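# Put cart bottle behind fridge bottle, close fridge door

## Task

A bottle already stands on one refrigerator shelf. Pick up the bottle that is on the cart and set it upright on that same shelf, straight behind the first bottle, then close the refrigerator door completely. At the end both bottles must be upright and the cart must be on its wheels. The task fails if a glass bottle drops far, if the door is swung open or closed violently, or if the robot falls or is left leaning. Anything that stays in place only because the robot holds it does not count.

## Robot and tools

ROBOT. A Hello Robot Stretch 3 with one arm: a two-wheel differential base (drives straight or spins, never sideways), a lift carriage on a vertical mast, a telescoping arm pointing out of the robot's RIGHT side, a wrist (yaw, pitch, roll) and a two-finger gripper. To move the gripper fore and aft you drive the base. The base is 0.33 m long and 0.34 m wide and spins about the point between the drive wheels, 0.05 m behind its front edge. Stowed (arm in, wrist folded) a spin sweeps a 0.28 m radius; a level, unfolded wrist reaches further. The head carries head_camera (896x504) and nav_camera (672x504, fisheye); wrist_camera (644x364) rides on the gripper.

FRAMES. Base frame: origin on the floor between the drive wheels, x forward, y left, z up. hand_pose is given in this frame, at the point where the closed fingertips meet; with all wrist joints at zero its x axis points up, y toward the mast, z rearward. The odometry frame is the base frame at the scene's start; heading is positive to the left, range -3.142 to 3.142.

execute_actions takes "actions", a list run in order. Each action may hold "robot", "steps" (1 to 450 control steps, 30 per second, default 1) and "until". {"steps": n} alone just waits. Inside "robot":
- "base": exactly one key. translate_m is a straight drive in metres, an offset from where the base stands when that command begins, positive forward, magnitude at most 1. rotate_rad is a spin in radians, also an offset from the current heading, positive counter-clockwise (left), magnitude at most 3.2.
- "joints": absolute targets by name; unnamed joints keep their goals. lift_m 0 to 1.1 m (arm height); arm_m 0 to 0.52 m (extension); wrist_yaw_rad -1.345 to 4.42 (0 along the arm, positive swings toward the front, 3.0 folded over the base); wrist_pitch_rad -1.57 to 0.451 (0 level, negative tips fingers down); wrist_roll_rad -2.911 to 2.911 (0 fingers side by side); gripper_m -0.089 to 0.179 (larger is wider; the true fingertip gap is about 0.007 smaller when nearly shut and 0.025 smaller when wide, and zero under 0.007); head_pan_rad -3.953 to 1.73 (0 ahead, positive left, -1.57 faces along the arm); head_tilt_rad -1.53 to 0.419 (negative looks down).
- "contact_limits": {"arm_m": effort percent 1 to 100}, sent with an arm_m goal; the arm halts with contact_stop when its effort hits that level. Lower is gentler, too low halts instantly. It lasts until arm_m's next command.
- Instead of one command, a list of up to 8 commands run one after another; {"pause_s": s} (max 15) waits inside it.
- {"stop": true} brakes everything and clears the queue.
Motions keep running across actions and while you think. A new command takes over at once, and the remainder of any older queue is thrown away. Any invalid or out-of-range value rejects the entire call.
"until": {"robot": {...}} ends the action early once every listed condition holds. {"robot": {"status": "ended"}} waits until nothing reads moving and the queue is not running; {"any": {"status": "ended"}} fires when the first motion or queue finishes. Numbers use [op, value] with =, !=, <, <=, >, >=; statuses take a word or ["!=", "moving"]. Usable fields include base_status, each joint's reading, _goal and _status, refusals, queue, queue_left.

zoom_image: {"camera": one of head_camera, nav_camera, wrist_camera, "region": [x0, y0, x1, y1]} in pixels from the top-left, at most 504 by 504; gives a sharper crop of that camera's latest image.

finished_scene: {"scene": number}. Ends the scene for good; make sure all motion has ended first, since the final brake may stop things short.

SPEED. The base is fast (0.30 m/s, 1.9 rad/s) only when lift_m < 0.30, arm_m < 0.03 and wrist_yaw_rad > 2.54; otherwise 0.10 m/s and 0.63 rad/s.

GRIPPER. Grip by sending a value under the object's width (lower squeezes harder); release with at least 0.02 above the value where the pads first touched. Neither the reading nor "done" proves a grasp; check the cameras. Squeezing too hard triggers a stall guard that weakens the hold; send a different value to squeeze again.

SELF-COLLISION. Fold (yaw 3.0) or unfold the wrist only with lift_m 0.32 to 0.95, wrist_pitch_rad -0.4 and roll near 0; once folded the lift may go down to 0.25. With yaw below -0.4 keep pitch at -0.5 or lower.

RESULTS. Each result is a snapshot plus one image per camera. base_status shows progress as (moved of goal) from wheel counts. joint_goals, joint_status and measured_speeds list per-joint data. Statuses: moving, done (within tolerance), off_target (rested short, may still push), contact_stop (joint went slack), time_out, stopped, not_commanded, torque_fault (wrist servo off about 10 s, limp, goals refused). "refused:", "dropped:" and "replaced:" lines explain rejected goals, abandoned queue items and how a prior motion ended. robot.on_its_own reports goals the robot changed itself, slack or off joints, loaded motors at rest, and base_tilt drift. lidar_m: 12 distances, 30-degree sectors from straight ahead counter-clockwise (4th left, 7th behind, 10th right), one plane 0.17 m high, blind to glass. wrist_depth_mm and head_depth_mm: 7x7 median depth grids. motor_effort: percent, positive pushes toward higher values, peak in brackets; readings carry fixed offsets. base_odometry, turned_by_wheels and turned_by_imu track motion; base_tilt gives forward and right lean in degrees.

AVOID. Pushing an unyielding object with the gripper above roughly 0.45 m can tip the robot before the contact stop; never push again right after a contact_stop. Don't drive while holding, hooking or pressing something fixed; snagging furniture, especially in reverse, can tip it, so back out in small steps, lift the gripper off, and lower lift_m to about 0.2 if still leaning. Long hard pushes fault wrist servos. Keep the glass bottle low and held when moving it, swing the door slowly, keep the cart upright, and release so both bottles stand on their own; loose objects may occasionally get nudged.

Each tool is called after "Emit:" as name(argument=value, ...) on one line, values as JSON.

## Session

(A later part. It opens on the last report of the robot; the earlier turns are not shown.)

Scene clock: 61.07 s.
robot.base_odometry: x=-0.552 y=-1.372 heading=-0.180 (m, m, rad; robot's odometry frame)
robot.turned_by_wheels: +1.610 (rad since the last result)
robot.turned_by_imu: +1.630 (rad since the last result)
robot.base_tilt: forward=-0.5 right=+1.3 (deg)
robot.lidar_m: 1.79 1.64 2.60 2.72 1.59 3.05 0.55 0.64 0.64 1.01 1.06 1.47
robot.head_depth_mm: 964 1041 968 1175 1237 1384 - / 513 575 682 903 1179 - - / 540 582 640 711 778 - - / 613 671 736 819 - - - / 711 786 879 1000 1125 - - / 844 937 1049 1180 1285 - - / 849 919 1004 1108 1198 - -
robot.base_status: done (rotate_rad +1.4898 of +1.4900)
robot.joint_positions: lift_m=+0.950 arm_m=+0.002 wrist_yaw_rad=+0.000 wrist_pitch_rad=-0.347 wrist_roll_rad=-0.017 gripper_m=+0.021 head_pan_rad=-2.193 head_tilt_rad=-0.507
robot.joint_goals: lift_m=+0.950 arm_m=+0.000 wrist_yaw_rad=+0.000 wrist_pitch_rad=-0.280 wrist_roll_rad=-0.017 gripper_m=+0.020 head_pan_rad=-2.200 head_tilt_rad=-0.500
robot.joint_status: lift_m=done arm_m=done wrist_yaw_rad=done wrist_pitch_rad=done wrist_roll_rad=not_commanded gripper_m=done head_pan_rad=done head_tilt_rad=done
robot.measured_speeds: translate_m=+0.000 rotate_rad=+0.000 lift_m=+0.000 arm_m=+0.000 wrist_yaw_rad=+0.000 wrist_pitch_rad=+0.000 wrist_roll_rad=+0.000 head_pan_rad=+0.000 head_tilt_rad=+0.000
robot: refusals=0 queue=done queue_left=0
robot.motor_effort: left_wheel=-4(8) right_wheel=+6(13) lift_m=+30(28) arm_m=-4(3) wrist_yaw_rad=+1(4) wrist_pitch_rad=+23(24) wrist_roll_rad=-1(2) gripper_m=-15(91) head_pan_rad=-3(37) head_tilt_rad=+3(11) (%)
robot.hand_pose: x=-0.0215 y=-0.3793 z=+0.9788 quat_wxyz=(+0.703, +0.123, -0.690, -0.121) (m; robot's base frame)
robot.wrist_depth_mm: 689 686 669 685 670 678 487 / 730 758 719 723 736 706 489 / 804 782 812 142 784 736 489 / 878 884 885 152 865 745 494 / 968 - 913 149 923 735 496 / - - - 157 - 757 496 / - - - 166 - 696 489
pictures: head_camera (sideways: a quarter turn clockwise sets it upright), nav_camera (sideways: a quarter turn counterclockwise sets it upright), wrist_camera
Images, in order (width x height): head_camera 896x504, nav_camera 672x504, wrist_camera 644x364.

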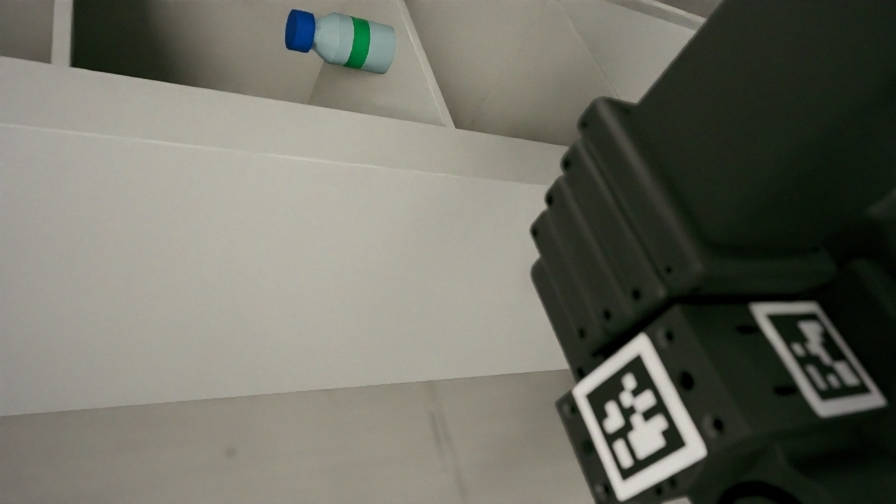

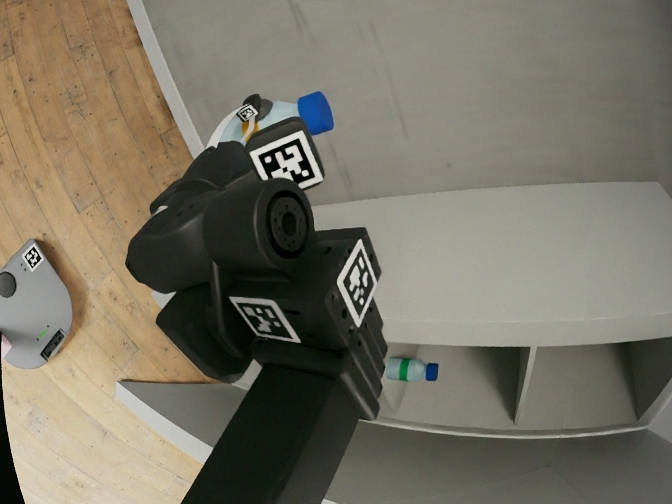

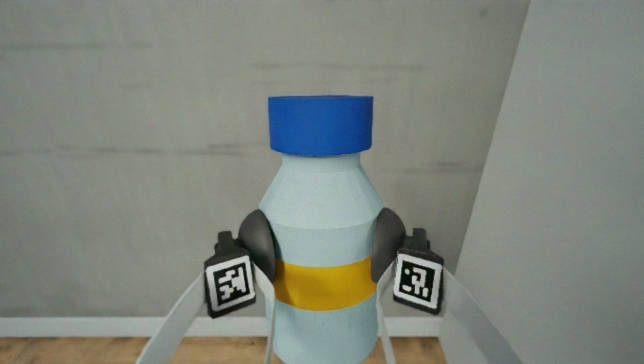

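Emit:
execute_actions(actions=[{"robot":{"joints":{"wrist_yaw_rad":0.7,"lift_m":1.0,"head_pan_rad":-1.7},"base":{"translate_m":-0.62}},"steps":450,"until":{"robot":{"status":"ended"}}},{"robot":{"joints":{"wrist_yaw_rad":0,"wrist_pitch_rad":-0.235}},"steps":100,"until":{"robot":{"status":"ended"}}}])

Scene clock: 71.07 s.
robot.base_odometry: x=-1.162 y=-1.261 heading=-0.180 (m, m, rad; robot's odometry frame)
robot.turned_by_wheels: +0.000 (rad since the last result)
robot.turned_by_imu: -0.040 (rad since the last result)
robot.base_tilt: forward=-0.4 right=+1.3 (deg)
robot.lidar_m: 2.40 2.16 2.83 1.23 1.25 0.36 0.35 0.37 0.55 0.47 0.47 1.41
robot.head_depth_mm: 618 656 673 671 - - - / 737 809 860 858 - - - / 728 825 917 573 - - - / 715 807 896 762 - - - / 710 792 879 399 - - 1069 / 709 778 861 753 814 852 784 / 624 675 620 575 544 607 709
robot.base_status: done (translate_m -0.6200 of -0.6200)
robot.joint_positions: lift_m=+1.000 arm_m=+0.001 wrist_yaw_rad=+0.001 wrist_pitch_rad=-0.309 wrist_roll_rad=-0.018 gripper_m=+0.021 head_pan_rad=-1.706 head_tilt_rad=-0.504
robot.joint_goals: lift_m=+1.000 arm_m=+0.000 wrist_yaw_rad=+0.000 wrist_pitch_rad=-0.235 wrist_roll_rad=-0.018 gripper_m=+0.020 head_pan_rad=-1.700 head_tilt_rad=-0.500
robot.joint_status: lift_m=done arm_m=done wrist_yaw_rad=done wrist_pitch_rad=off_target wrist_roll_rad=not_commanded gripper_m=done head_pan_rad=done head_tilt_rad=done
robot.measured_speeds: translate_m=+0.000 rotate_rad=+0.000 lift_m=+0.000 arm_m=+0.000 wrist_yaw_rad=+0.000 wrist_pitch_rad=+0.000 wrist_roll_rad=+0.000 head_pan_rad=+0.000 head_tilt_rad=+0.000
robot: refusals=0 queue=dropped queue_left=0
robot.motor_effort: left_wheel=+0(93) right_wheel=+1(50) lift_m=+28(31) arm_m=-3(5) wrist_yaw_rad=+0(10) wrist_pitch_rad=+26(28) wrist_roll_rad=-1(1) gripper_m=-15(16) head_pan_rad=+3(31) head_tilt_rad=+1(3) (%)
robot.hand_pose: x=-0.0214 y=-0.3831 z=+1.0376 quat_wxyz=(+0.705, +0.110, -0.692, -0.108) (m; robot's base frame)
robot.wrist_depth_mm: 184 219 470 572 582 524 362 / 197 218 459 606 628 520 359 / 215 218 392 142 640 492 366 / 236 233 448 153 314 483 362 / 889 251 341 149 321 390 355 / 985 277 - 157 - 342 338 / - 313 402 166 676 498 373
pictures: head_camera (sideways: a quarter turn clockwise sets it upright), nav_camera (sideways: a quarter turn counterclockwise sets it upright), wrist_camera
Images, in order (width x height): head_camera 896x504, nav_camera 672x504, wrist_camera 644x364.

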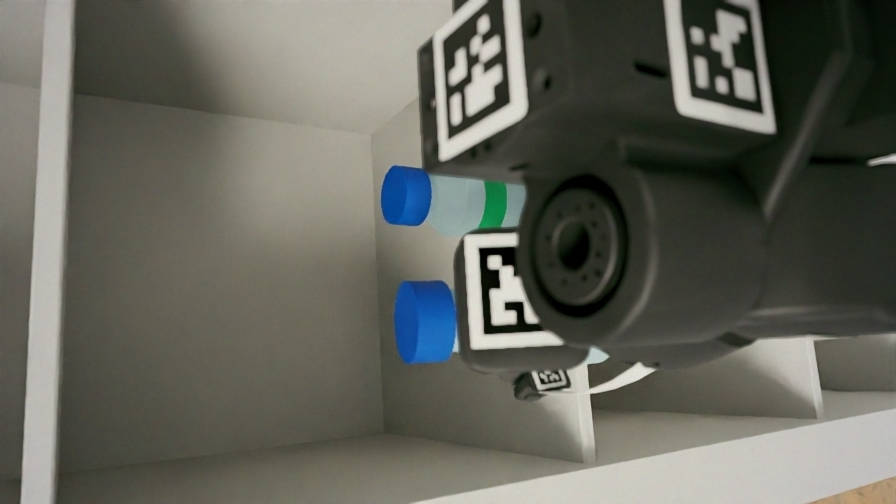

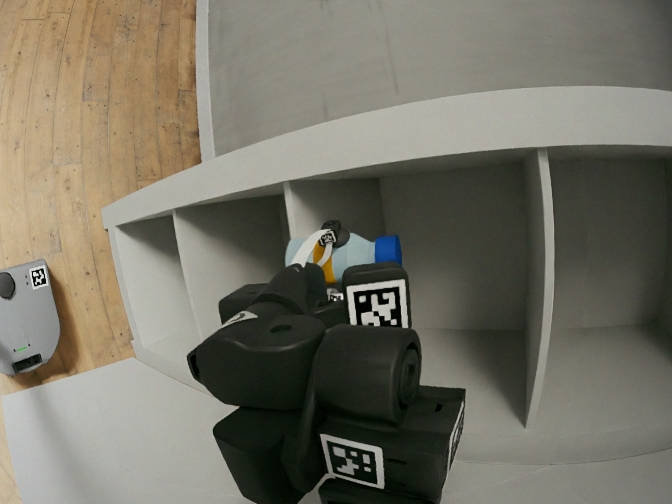

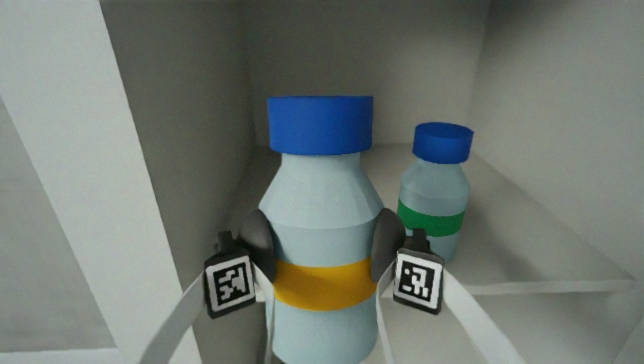

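Emit:
execute_actions(actions=[{"robot":{"joints":{"arm_m":0.26},"base":{"rotate_rad":0.03}},"steps":200,"until":{"robot":{"status":"ended"}}},{"robot":{"joints":{"lift_m":0.96}},"steps":100,"until":{"robot":{"status":"ended"}}}])

Scene clock: 75.63 s.
robot.base_odometry: x=-1.162 y=-1.261 heading=-0.150 (m, m, rad; robot's odometry frame)
robot.turned_by_wheels: +0.030 (rad since the last result)
robot.turned_by_imu: +0.031 (rad since the last result)
robot.base_tilt: forward=-0.4 right=+1.3 (deg)
robot.lidar_m: 2.40 2.16 2.81 1.23 1.29 0.36 0.36 0.38 0.57 0.47 0.48 1.46
robot.head_depth_mm: 658 698 711 690 - 813 852 / 734 820 878 - 1009 884 1023 / 721 819 880 582 1005 889 1102 / 711 806 859 - 639 885 1074 / 707 791 853 - 635 882 1069 / 709 778 849 746 630 829 768 / 501 542 515 491 533 602 740
robot.base_status: done (rotate_rad +0.0298 of +0.0300)
robot.joint_positions: lift_m=+0.960 arm_m=+0.260 wrist_yaw_rad=+0.000 wrist_pitch_rad=-0.308 wrist_roll_rad=-0.018 gripper_m=+0.021 head_pan_rad=-1.706 head_tilt_rad=-0.504
robot.joint_goals: lift_m=+0.960 arm_m=+0.260 wrist_yaw_rad=+0.000 wrist_pitch_rad=-0.235 wrist_roll_rad=-0.018 gripper_m=+0.020 head_pan_rad=-1.700 head_tilt_rad=-0.500
robot.joint_status: lift_m=done arm_m=done wrist_yaw_rad=done wrist_pitch_rad=off_target wrist_roll_rad=not_commanded gripper_m=done head_pan_rad=done head_tilt_rad=done
robot.measured_speeds: translate_m=+0.000 rotate_rad=+0.000 lift_m=+0.000 arm_m=+0.000 wrist_yaw_rad=+0.000 wrist_pitch_rad=+0.000 wrist_roll_rad=+0.000 head_pan_rad=+0.000 head_tilt_rad=+0.000
robot: refusals=0 queue=done queue_left=0
robot.motor_effort: left_wheel=-3(5) right_wheel=+5(7) lift_m=+26(28) arm_m=+4(7) wrist_yaw_rad=+0(1) wrist_pitch_rad=+26(27) wrist_roll_rad=-1(1) gripper_m=-15(15) head_pan_rad=+4(3) head_tilt_rad=+1(1) (%)
robot.hand_pose: x=-0.0214 y=-0.6415 z=+0.9980 quat_wxyz=(+0.705, +0.110, -0.692, -0.108) (m; robot's base frame)
robot.wrist_depth_mm: 136 188 338 345 349 347 352 / 134 188 358 367 368 370 368 / 134 188 328 142 396 406 384 / 134 186 374 152 421 424 380 / 134 186 290 149 336 323 326 / 134 186 - 156 - 261 262 / 134 175 220 166 218 220 218
pictures: head_camera (sideways: a quarter turn clockwise sets it upright), nav_camera (sideways: a quarter turn counterclockwise sets it upright), wrist_camera
Images, in order (width x height): head_camera 896x504, nav_camera 672x504, wrist_camera 644x364.

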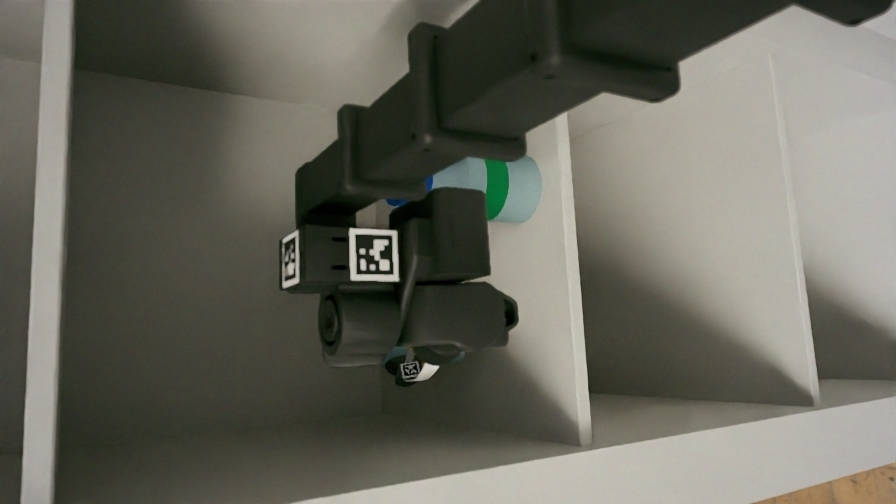

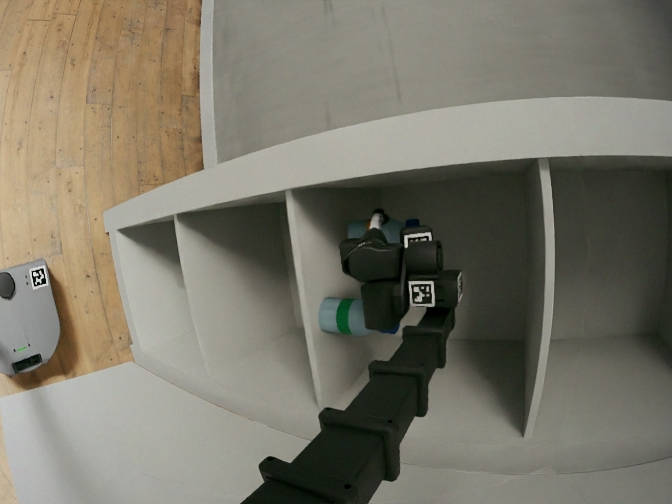

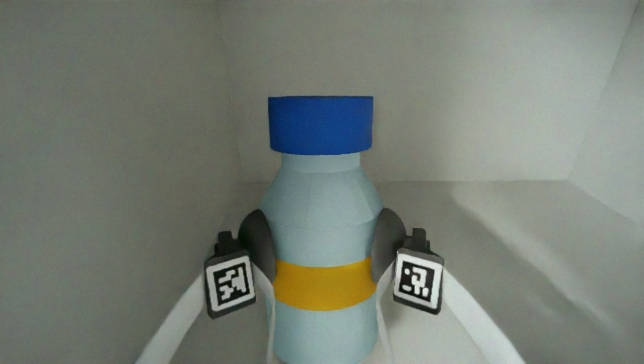

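Lowering until the pitch reading shows the shelf taking the load.

Emit:
execute_actions(actions=[{"robot":{"joints":{"lift_m":0.90}},"steps":100,"until":{"robot":{"wrist_pitch_rad":[">",-0.296]}}},{"robot":{"stop":true},"steps":10}])

Scene clock: 76.73 s.
robot.base_odometry: x=-1.162 y=-1.261 heading=-0.150 (m, m, rad; robot's odometry frame)
robot.turned_by_wheels: +0.000 (rad since the last result)
robot.turned_by_imu: +0.000 (rad since the last result)
robot.base_tilt: forward=-0.5 right=+1.3 (deg)
robot.lidar_m: 2.40 2.16 2.81 1.23 1.28 0.36 0.35 0.38 0.57 0.47 0.48 1.46
robot.head_depth_mm: 658 698 713 709 640 - - / 735 820 892 816 - 879 1023 / 723 816 902 - 1005 888 1100 / 711 804 878 - 998 883 1074 / 707 791 862 - 996 881 1072 / 712 780 853 751 631 831 770 / 501 543 514 489 533 602 741
robot.base_status: done (rotate_rad +0.0298 of +0.0300)
robot.joint_positions: lift_m=+0.918 arm_m=+0.260 wrist_yaw_rad=+0.000 wrist_pitch_rad=-0.245 wrist_roll_rad=-0.018 gripper_m=+0.021 head_pan_rad=-1.706 head_tilt_rad=-0.504
robot.joint_goals: lift_m=+0.916 arm_m=+0.260 wrist_yaw_rad=+0.000 wrist_pitch_rad=-0.235 wrist_roll_rad=-0.018 gripper_m=+0.020 head_pan_rad=-1.700 head_tilt_rad=-0.500
robot.joint_status: lift_m=moving arm_m=done wrist_yaw_rad=done wrist_pitch_rad=off_target wrist_roll_rad=not_commanded gripper_m=done head_pan_rad=done head_tilt_rad=done
robot.measured_speeds: translate_m=+0.000 rotate_rad=+0.000 lift_m=-0.028 arm_m=+0.000 wrist_yaw_rad=+0.000 wrist_pitch_rad=+0.024 wrist_roll_rad=+0.000 head_pan_rad=+0.000 head_tilt_rad=+0.000
robot: refusals=0 queue=stopped queue_left=0
robot.motor_effort: left_wheel=-4(4) right_wheel=+6(5) lift_m=+23(25) arm_m=+4(4) wrist_yaw_rad=+0(1) wrist_pitch_rad=+3(26) wrist_roll_rad=-1(1) gripper_m=-15(15) head_pan_rad=+2(3) head_tilt_rad=+1(1) (%)
robot.hand_pose: x=-0.0214 y=-0.6475 z=+0.9714 quat_wxyz=(+0.708, +0.087, -0.695, -0.086) (m; robot's base frame)
robot.wrist_depth_mm: 135 187 339 344 344 341 348 / 135 188 358 354 363 369 367 / 134 187 325 135 392 390 383 / 138 187 359 149 406 413 370 / 137 185 285 147 298 295 294 / 136 185 - 159 - 232 232 / 134 173 192 173 190 191 189
pictures: head_camera (sideways: a quarter turn clockwise sets it upright), nav_camera (sideways: a quarter turn counterclockwise sets it upright), wrist_camera
Images, in order (width x height): head_camera 896x504, nav_camera 672x504, wrist_camera 644x364.

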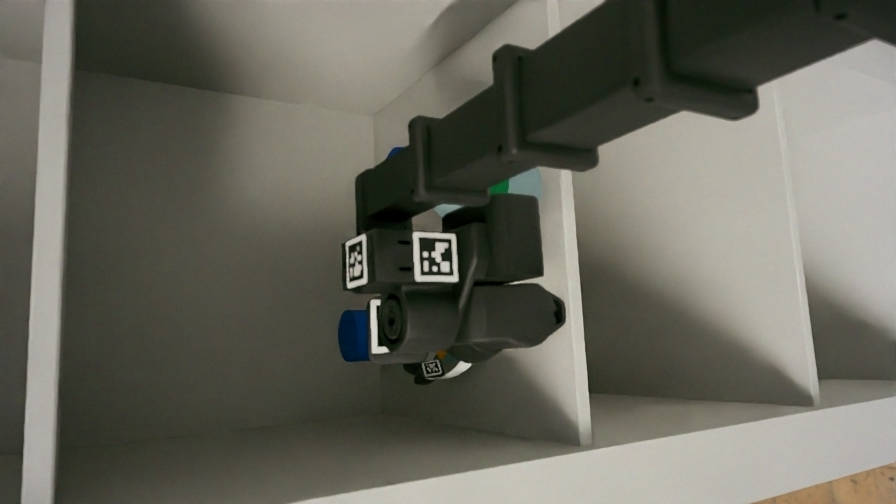

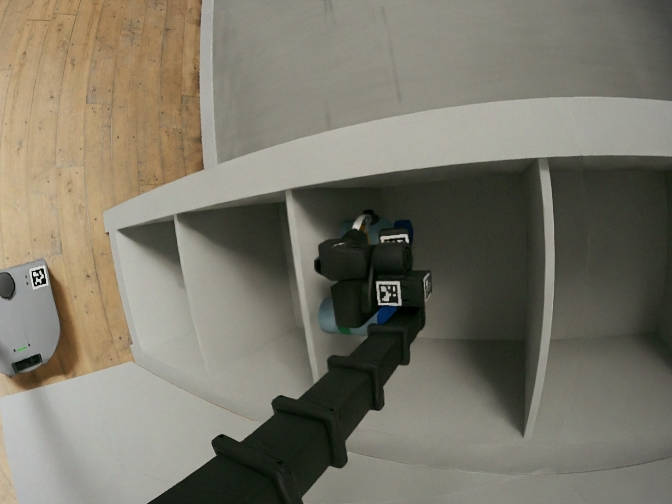

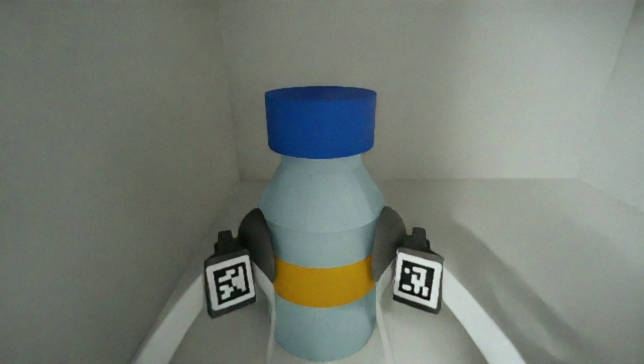

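Emit:
execute_actions(actions=[{"robot":[{"joints":{"gripper_m":0.1}},{"joints":{"arm_m":0.0}},{"base":{"translate_m":-0.13},"joints":{"gripper_m":0.115}}],"steps":300,"until":{"robot":{"status":"ended"}}}])

Scene clock: 87.17 s.
robot.base_odometry: x=-1.282 y=-1.242 heading=-0.151 (m, m, rad; robot's odometry frame)
robot.turned_by_wheels: -0.001 (rad since the last result)
robot.turned_by_imu: +0.002 (rad since the last result)
robot.base_tilt: forward=-0.3 right=+2.0 (deg)
robot.lidar_m: 2.52 2.27 2.81 1.21 1.38 0.29 0.28 0.29 0.40 0.81 0.51 1.46
robot.head_depth_mm: 434 461 479 526 576 - - / 552 596 612 624 622 - - / 712 787 864 766 790 - - / 712 803 894 729 612 - - / 703 790 873 564 587 - - / 709 778 859 697 607 878 1044 / 699 766 831 667 605 849 787
robot.base_status: moving (translate_m -0.1216 of -0.1216)
robot.joint_positions: lift_m=+0.916 arm_m=+0.001 wrist_yaw_rad=+0.000 wrist_pitch_rad=-0.251 wrist_roll_rad=-0.018 gripper_m=+0.115 head_pan_rad=-1.706 head_tilt_rad=-0.504
robot.joint_goals: lift_m=+0.916 arm_m=+0.000 wrist_yaw_rad=+0.000 wrist_pitch_rad=-0.235 wrist_roll_rad=-0.018 gripper_m=+0.115 head_pan_rad=-1.700 head_tilt_rad=-0.500
robot.joint_status: lift_m=stopped arm_m=done wrist_yaw_rad=done wrist_pitch_rad=off_target wrist_roll_rad=not_commanded gripper_m=done head_pan_rad=done head_tilt_rad=done
robot.measured_speeds: translate_m=+0.000 rotate_rad=+0.000 lift_m=+0.000 arm_m=+0.000 wrist_yaw_rad=+0.000 wrist_pitch_rad=+0.000 wrist_roll_rad=+0.000 head_pan_rad=+0.000 head_tilt_rad=+0.000
robot: refusals=0 queue=running queue_left=0
robot.motor_effort: left_wheel=+0(93) right_wheel=+1(100) lift_m=+24(26) arm_m=-4(6) wrist_yaw_rad=+0(1) wrist_pitch_rad=+6(6) wrist_roll_rad=-1(1) gripper_m=+0(80) head_pan_rad=+3(4) head_tilt_rad=+1(1) (%)
robot.hand_pose: x=-0.0215 y=-0.3887 z=+0.9683 quat_wxyz=(+0.708, +0.089, -0.695, -0.088) (m; robot's base frame)
robot.wrist_depth_mm: 279 401 568 576 569 364 245 / 281 404 558 600 608 369 246 / 279 402 407 276 576 368 247 / 278 370 407 289 399 353 245 / 275 298 300 294 292 289 254 / 277 347 739 745 709 324 272 / 290 423 604 619 608 393 292
pictures: head_camera (sideways: a quarter turn clockwise sets it upright), nav_camera (sideways: a quarter turn counterclockwise sets it upright), wrist_camera
Images, in order (width x height): head_camera 896x504, nav_camera 672x504, wrist_camera 644x364.

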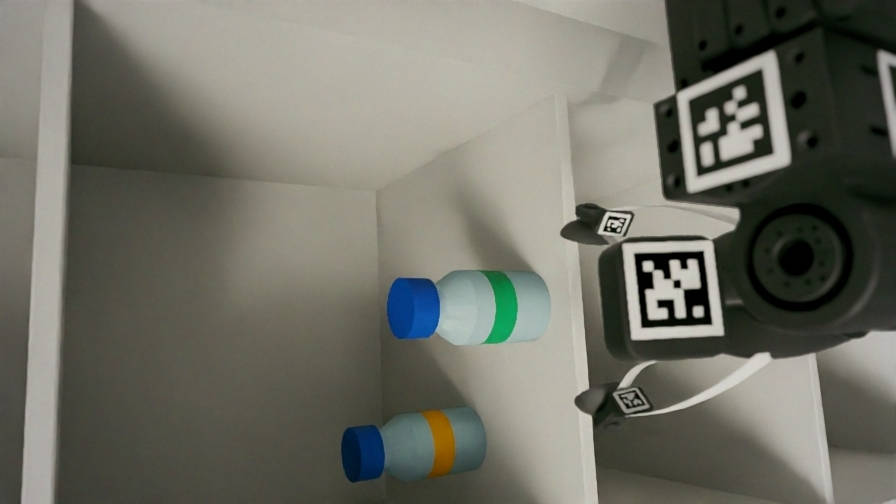

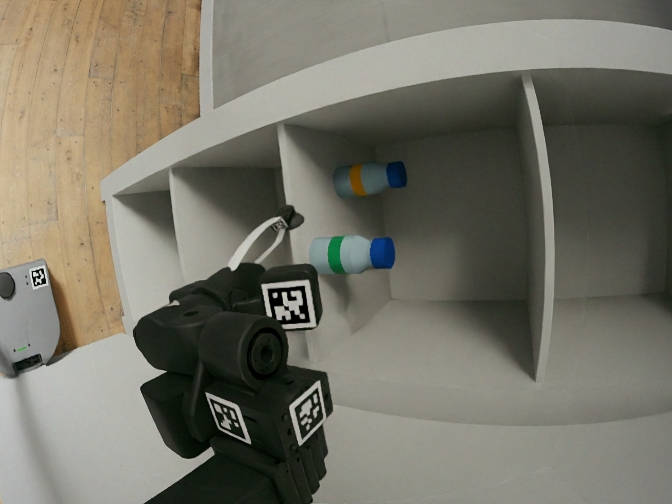

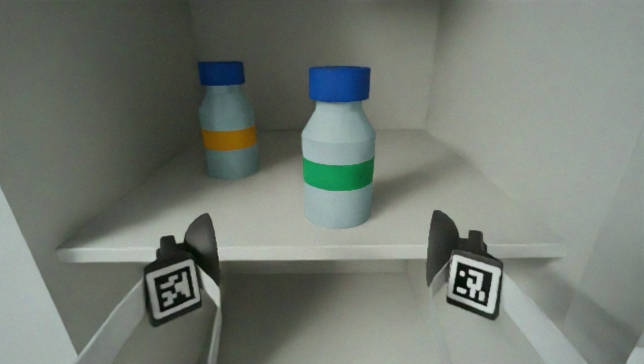

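Emit:
execute_actions(actions=[{"steps":10},{"robot":[{"joints":{"gripper_m":0.14,"lift_m":0.918}},{"joints":{"arm_m":0.142}},{"joints":{"gripper_m":0.02}},{"joints":{"lift_m":0.95}},{"base":{"translate_m":0.122}},{"joints":{"lift_m":0.935}}],"steps":400,"until":{"robot":{"status":"ended"}}}])

Scene clock: 96.37 s.
robot.base_odometry: x=-1.161 y=-1.261 heading=-0.151 (m, m, rad; robot's odometry frame)
robot.turned_by_wheels: +0.000 (rad since the last result)
robot.turned_by_imu: +0.003 (rad since the last result)
robot.base_tilt: forward=-0.5 right=+1.2 (deg)
robot.lidar_m: 2.40 2.15 2.81 1.23 1.28 0.41 0.40 0.41 0.57 0.47 0.48 1.46
robot.head_depth_mm: 665 705 718 706 - - 864 / 733 820 891 855 - 893 1027 / 723 816 907 876 - 866 1102 / 713 803 894 - - 860 1072 / 706 791 857 554 - 856 1070 / 709 780 849 750 632 831 770 / 484 524 497 483 531 604 755
robot.base_status: done (translate_m +0.1220 of +0.1220)
robot.joint_positions: lift_m=+0.935 arm_m=+0.142 wrist_yaw_rad=+0.000 wrist_pitch_rad=-0.297 wrist_roll_rad=-0.018 gripper_m=+0.021 head_pan_rad=-1.706 head_tilt_rad=-0.504
robot.joint_goals: lift_m=+0.935 arm_m=+0.142 wrist_yaw_rad=+0.000 wrist_pitch_rad=-0.235 wrist_roll_rad=-0.018 gripper_m=+0.020 head_pan_rad=-1.700 head_tilt_rad=-0.500
robot.joint_status: lift_m=done arm_m=done wrist_yaw_rad=done wrist_pitch_rad=off_target wrist_roll_rad=not_commanded gripper_m=done head_pan_rad=done head_tilt_rad=done
robot.measured_speeds: translate_m=+0.000 rotate_rad=+0.000 lift_m=+0.000 arm_m=+0.000 wrist_yaw_rad=+0.000 wrist_pitch_rad=+0.000 wrist_roll_rad=+0.000 head_pan_rad=+0.000 head_tilt_rad=+0.000
robot: refusals=0 queue=done queue_left=0
robot.motor_effort: left_wheel=+0(5) right_wheel=+1(6) lift_m=+25(33) arm_m=+3(6) wrist_yaw_rad=+0(7) wrist_pitch_rad=+22(24) wrist_roll_rad=-1(1) gripper_m=-15(90) head_pan_rad=+3(3) head_tilt_rad=+1(1) (%)
robot.hand_pose: x=-0.0216 y=-0.5247 z=+0.9757 quat_wxyz=(+0.706, +0.106, -0.693, -0.104) (m; robot's base frame)
robot.wrist_depth_mm: 136 185 372 448 453 455 389 / 136 184 369 246 480 478 387 / 136 186 323 136 513 502 390 / 136 185 325 148 387 391 366 / 135 183 281 146 300 292 291 / 135 183 - 157 - 231 234 / 136 171 195 168 196 195 196
pictures: head_camera (sideways: a quarter turn clockwise sets it upright), nav_camera (sideways: a quarter turn counterclockwise sets it upright), wrist_camera
replaced: robot.translate_m: its motion had ended time_out
Images, in order (width x height): head_camera 896x504, nav_camera 672x504, wrist_camera 644x364.

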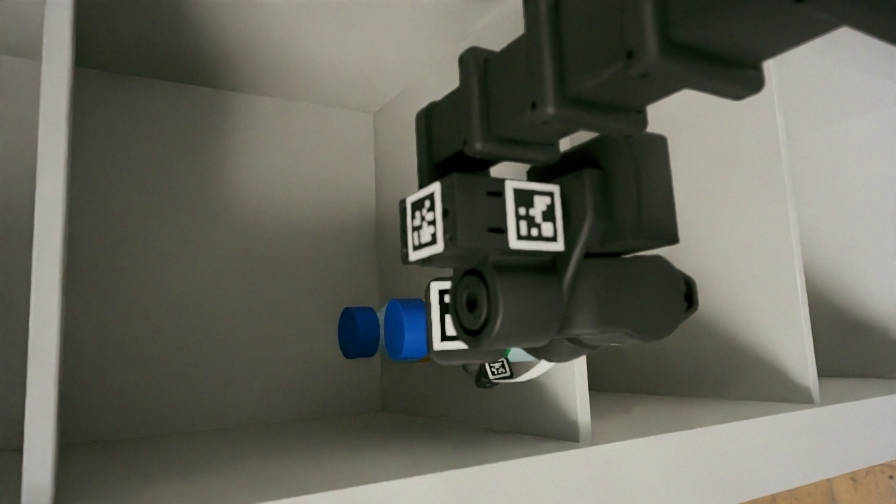

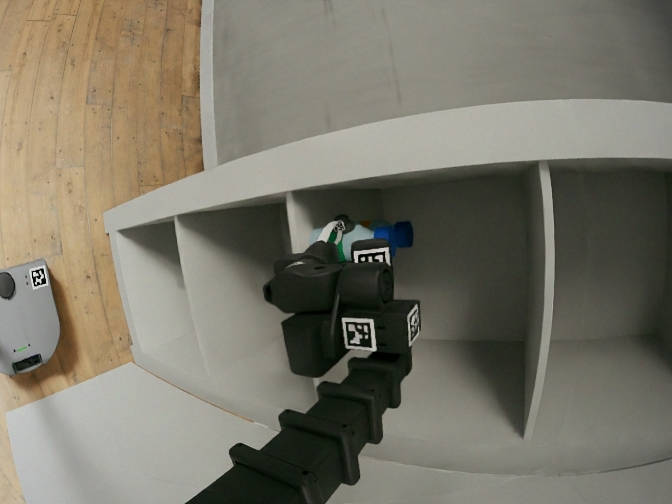

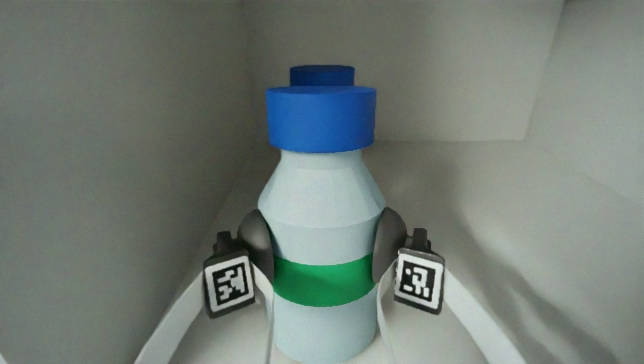

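Emit:
execute_actions(actions=[{"robot":[{"joints":{"lift_m":0.92}},{"joints":{"gripper_m":0.105}},{"joints":{"arm_m":0.0}},{"joints":{"wrist_pitch_rad":-0.4,"gripper_m":0.0}},{"joints":{"wrist_yaw_rad":3.0}}],"steps":400,"until":{"robot":{"status":"ended"}}},{"robot":[{"joints":{"lift_m":0.27},"base":{"rotate_rad":1.57}},{"base":{"translate_m":0.47}},{"base":{"rotate_rad":-1.57}},{"base":{"translate_m":-0.85}},{"joints":{"lift_m":0.35}},{"joints":{"wrist_yaw_rad":0,"head_tilt_rad":-0.8,"head_pan_rad":-1.2}}],"steps":450,"until":{"robot":{"status":"ended"}}},{"steps":400,"until":{"robot":{"status":"ended"}}}])

Scene clock: 126.40 s.
robot.base_odometry: x=-1.931 y=-0.668 heading=-0.151 (m, m, rad; robot's odometry frame)
robot.turned_by_wheels: +0.000 (rad since the last result)
robot.turned_by_imu: +0.004 (rad since the last result)
robot.base_tilt: forward=-0.5 right=+1.3 (deg)
robot.lidar_m: 2.83 3.16 0.93 0.97 2.10 1.55 1.50 1.55 1.53 1.47 0.56 0.49
robot.head_depth_mm: 1218 1381 1598 1748 1483 1288 1126 / 1260 1433 1669 1762 1487 1279 1124 / 1293 1496 1755 1746 1481 1294 1160 / 1046 1230 1489 1671 1466 1273 1117 / 757 858 991 1166 1374 1265 1110 / 625 691 772 876 1011 1189 1110 / 529 577 633 701 788 1016 1110
robot.base_status: done (translate_m -0.8500 of -0.8500)
robot.joint_positions: lift_m=+0.350 arm_m=+0.001 wrist_yaw_rad=+0.002 wrist_pitch_rad=-0.414 wrist_roll_rad=-0.018 gripper_m=+0.000 head_pan_rad=-1.207 head_tilt_rad=-0.790
robot.joint_goals: lift_m=+0.350 arm_m=+0.000 wrist_yaw_rad=+0.000 wrist_pitch_rad=-0.400 wrist_roll_rad=-0.018 gripper_m=+0.000 head_pan_rad=-1.200 head_tilt_rad=-0.800
robot.joint_status: lift_m=done arm_m=done wrist_yaw_rad=done wrist_pitch_rad=done wrist_roll_rad=not_commanded gripper_m=done head_pan_rad=done head_tilt_rad=done
robot.measured_speeds: translate_m=+0.000 rotate_rad=+0.000 lift_m=+0.000 arm_m=+0.000 wrist_yaw_rad=+0.000 wrist_pitch_rad=+0.000 wrist_roll_rad=+0.000 head_pan_rad=+0.000 head_tilt_rad=+0.000
robot: refusals=0 queue=done queue_left=0
robot.motor_effort: left_wheel=+3(10) right_wheel=-4(13) lift_m=+27(26) arm_m=-4(6) wrist_yaw_rad=-1(1) wrist_pitch_rad=+5(20) wrist_roll_rad=-1(1) gripper_m=-3(80) head_pan_rad=+3(32) head_tilt_rad=-4(21) (%)
robot.hand_pose: x=-0.0211 y=-0.3713 z=+0.3634 quat_wxyz=(+0.699, +0.148, -0.685, -0.144) (m; robot's base frame)
robot.wrist_depth_mm: 481 762 - - - - - / 486 766 - - - - - / 482 749 - - - - - / 481 706 880 865 887 895 880 / 491 672 718 735 721 721 696 / 488 586 574 - 595 577 571 / 490 497 504 497 499 501 498
pictures: head_camera (sideways: a quarter turn clockwise sets it upright), nav_camera (sideways: a quarter turn counterclockwise sets it upright), wrist_camera
Images, in order (width x height): head_camera 896x504, nav_camera 672x504, wrist_camera 644x364.

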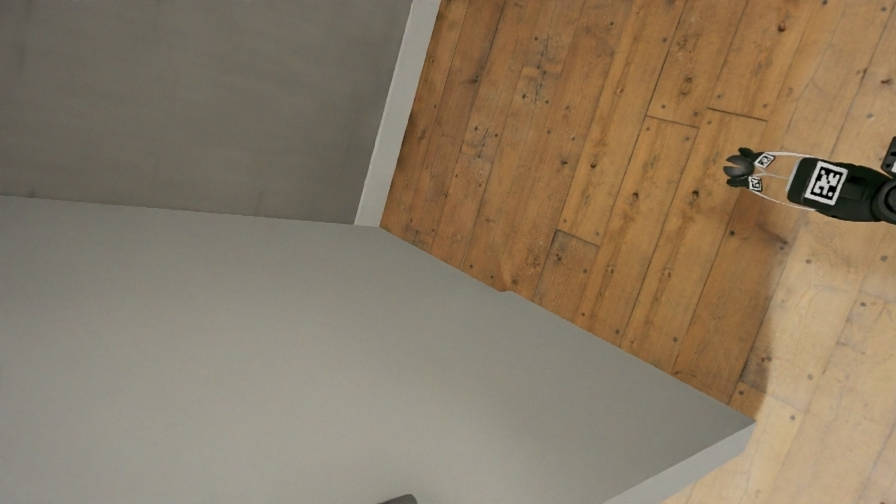

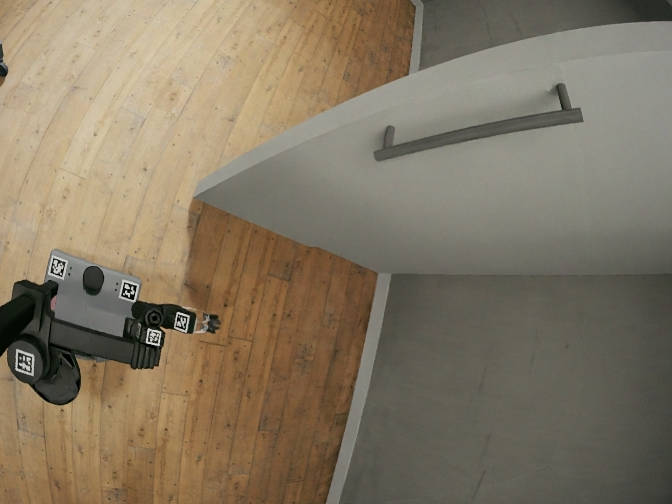

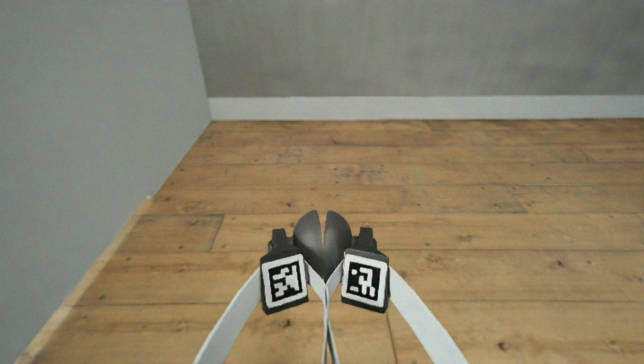

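Emit:
execute_actions(actions=[{"robot":{"joints":{"arm_m":0.22,"wrist_pitch_rad":-0.1,"head_pan_rad":-1.57},"base":{"translate_m":0.84}},"steps":450,"until":{"robot":{"status":"ended"}}},{"robot":{"joints":{"arm_m":0.52},"contact_limits":{"arm_m":25}},"steps":300,"until":{"robot":{"status":"ended"}}},{"robot":{"joints":{"arm_m":0.38}},"steps":100,"until":{"robot":{"status":"ended"}}}])

Scene clock: 140.30 s.
robot.base_odometry: x=-1.100 y=-0.795 heading=-0.151 (m, m, rad; robot's odometry frame)
robot.turned_by_wheels: +0.000 (rad since the last result)
robot.turned_by_imu: +0.009 (rad since the last result)
robot.base_tilt: forward=-0.5 right=+1.3 (deg)
robot.lidar_m: 2.00 2.02 2.32 0.83 0.78 2.41 2.34 2.08 0.89 0.86 1.55 2.14
robot.head_depth_mm: 724 837 991 1679 1493 1284 1128 / 726 838 990 1208 1443 1278 1120 / 725 838 989 1204 1410 1299 1117 / 728 837 993 1179 1403 1264 1115 / 728 837 992 1214 1430 1264 1111 / 727 1394 1701 1715 1461 1259 1107 / 1284 1484 1755 1713 1450 1254 1101
robot.base_status: done (translate_m +0.8400 of +0.8400)
robot.joint_positions: lift_m=+0.350 arm_m=+0.380 wrist_yaw_rad=+0.000 wrist_pitch_rad=-0.125 wrist_roll_rad=-0.018 gripper_m=+0.000 head_pan_rad=-1.563 head_tilt_rad=-0.792
robot.joint_goals: lift_m=+0.350 arm_m=+0.380 wrist_yaw_rad=+0.000 wrist_pitch_rad=-0.100 wrist_roll_rad=-0.018 gripper_m=+0.000 head_pan_rad=-1.570 head_tilt_rad=-0.800
robot.joint_status: lift_m=done arm_m=done wrist_yaw_rad=done wrist_pitch_rad=done wrist_roll_rad=not_commanded gripper_m=done head_pan_rad=done head_tilt_rad=done
robot.measured_speeds: translate_m=+0.000 rotate_rad=+0.000 lift_m=+0.000 arm_m=+0.000 wrist_yaw_rad=+0.000 wrist_pitch_rad=+0.000 wrist_roll_rad=+0.000 head_pan_rad=+0.000 head_tilt_rad=+0.000
robot: refusals=0 queue=done queue_left=0
robot.motor_effort: left_wheel=+1(12) right_wheel=-1(48) lift_m=+23(27) arm_m=-5(29) wrist_yaw_rad=-1(26) wrist_pitch_rad=+9(16) wrist_roll_rad=-1(1) gripper_m=-2(4) head_pan_rad=-4(27) head_tilt_rad=-3(5) (%)
robot.hand_pose: x=-0.0215 y=-0.7765 z=+0.4331 quat_wxyz=(+0.712, +0.045, -0.699, -0.044) (m; robot's base frame)
robot.wrist_depth_mm: 216 216 216 218 215 214 216 / 230 224 225 226 224 226 224 / 855 237 234 235 233 235 235 / 898 246 247 245 248 247 246 / 930 261 259 257 261 259 262 / 894 273 275 - 274 273 273 / 675 288 292 290 289 287 289
pictures: head_camera (sideways: a quarter turn clockwise sets it upright), nav_camera (sideways: a quarter turn counterclockwise sets it upright), wrist_camera
replaced: robot.arm_m: its motion had ended contact_stop
Images, in order (width x height): head_camera 896x504, nav_camera 672x504, wrist_camera 644x364.

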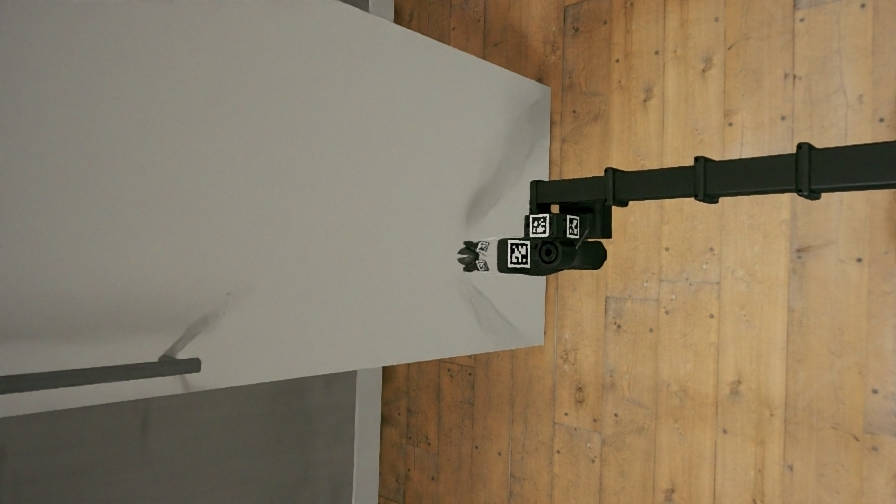

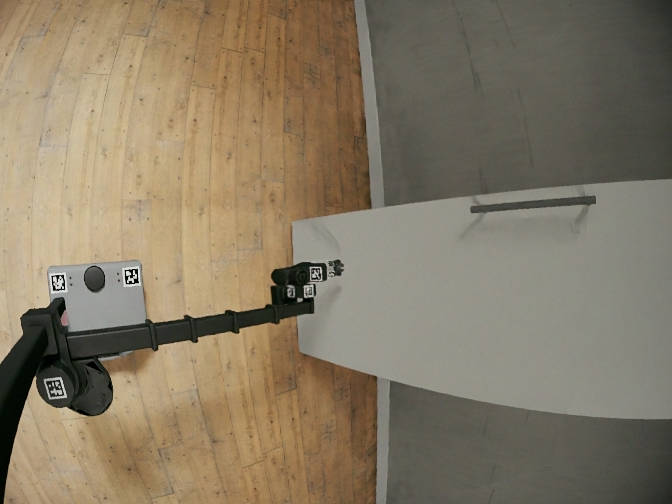

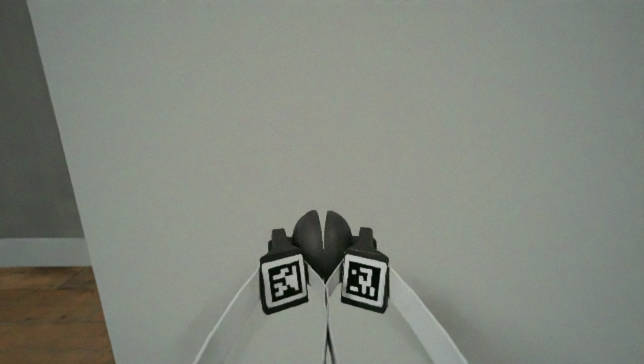

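Emit:
finished_scene(scene=2)

The scene is finished: the task was done.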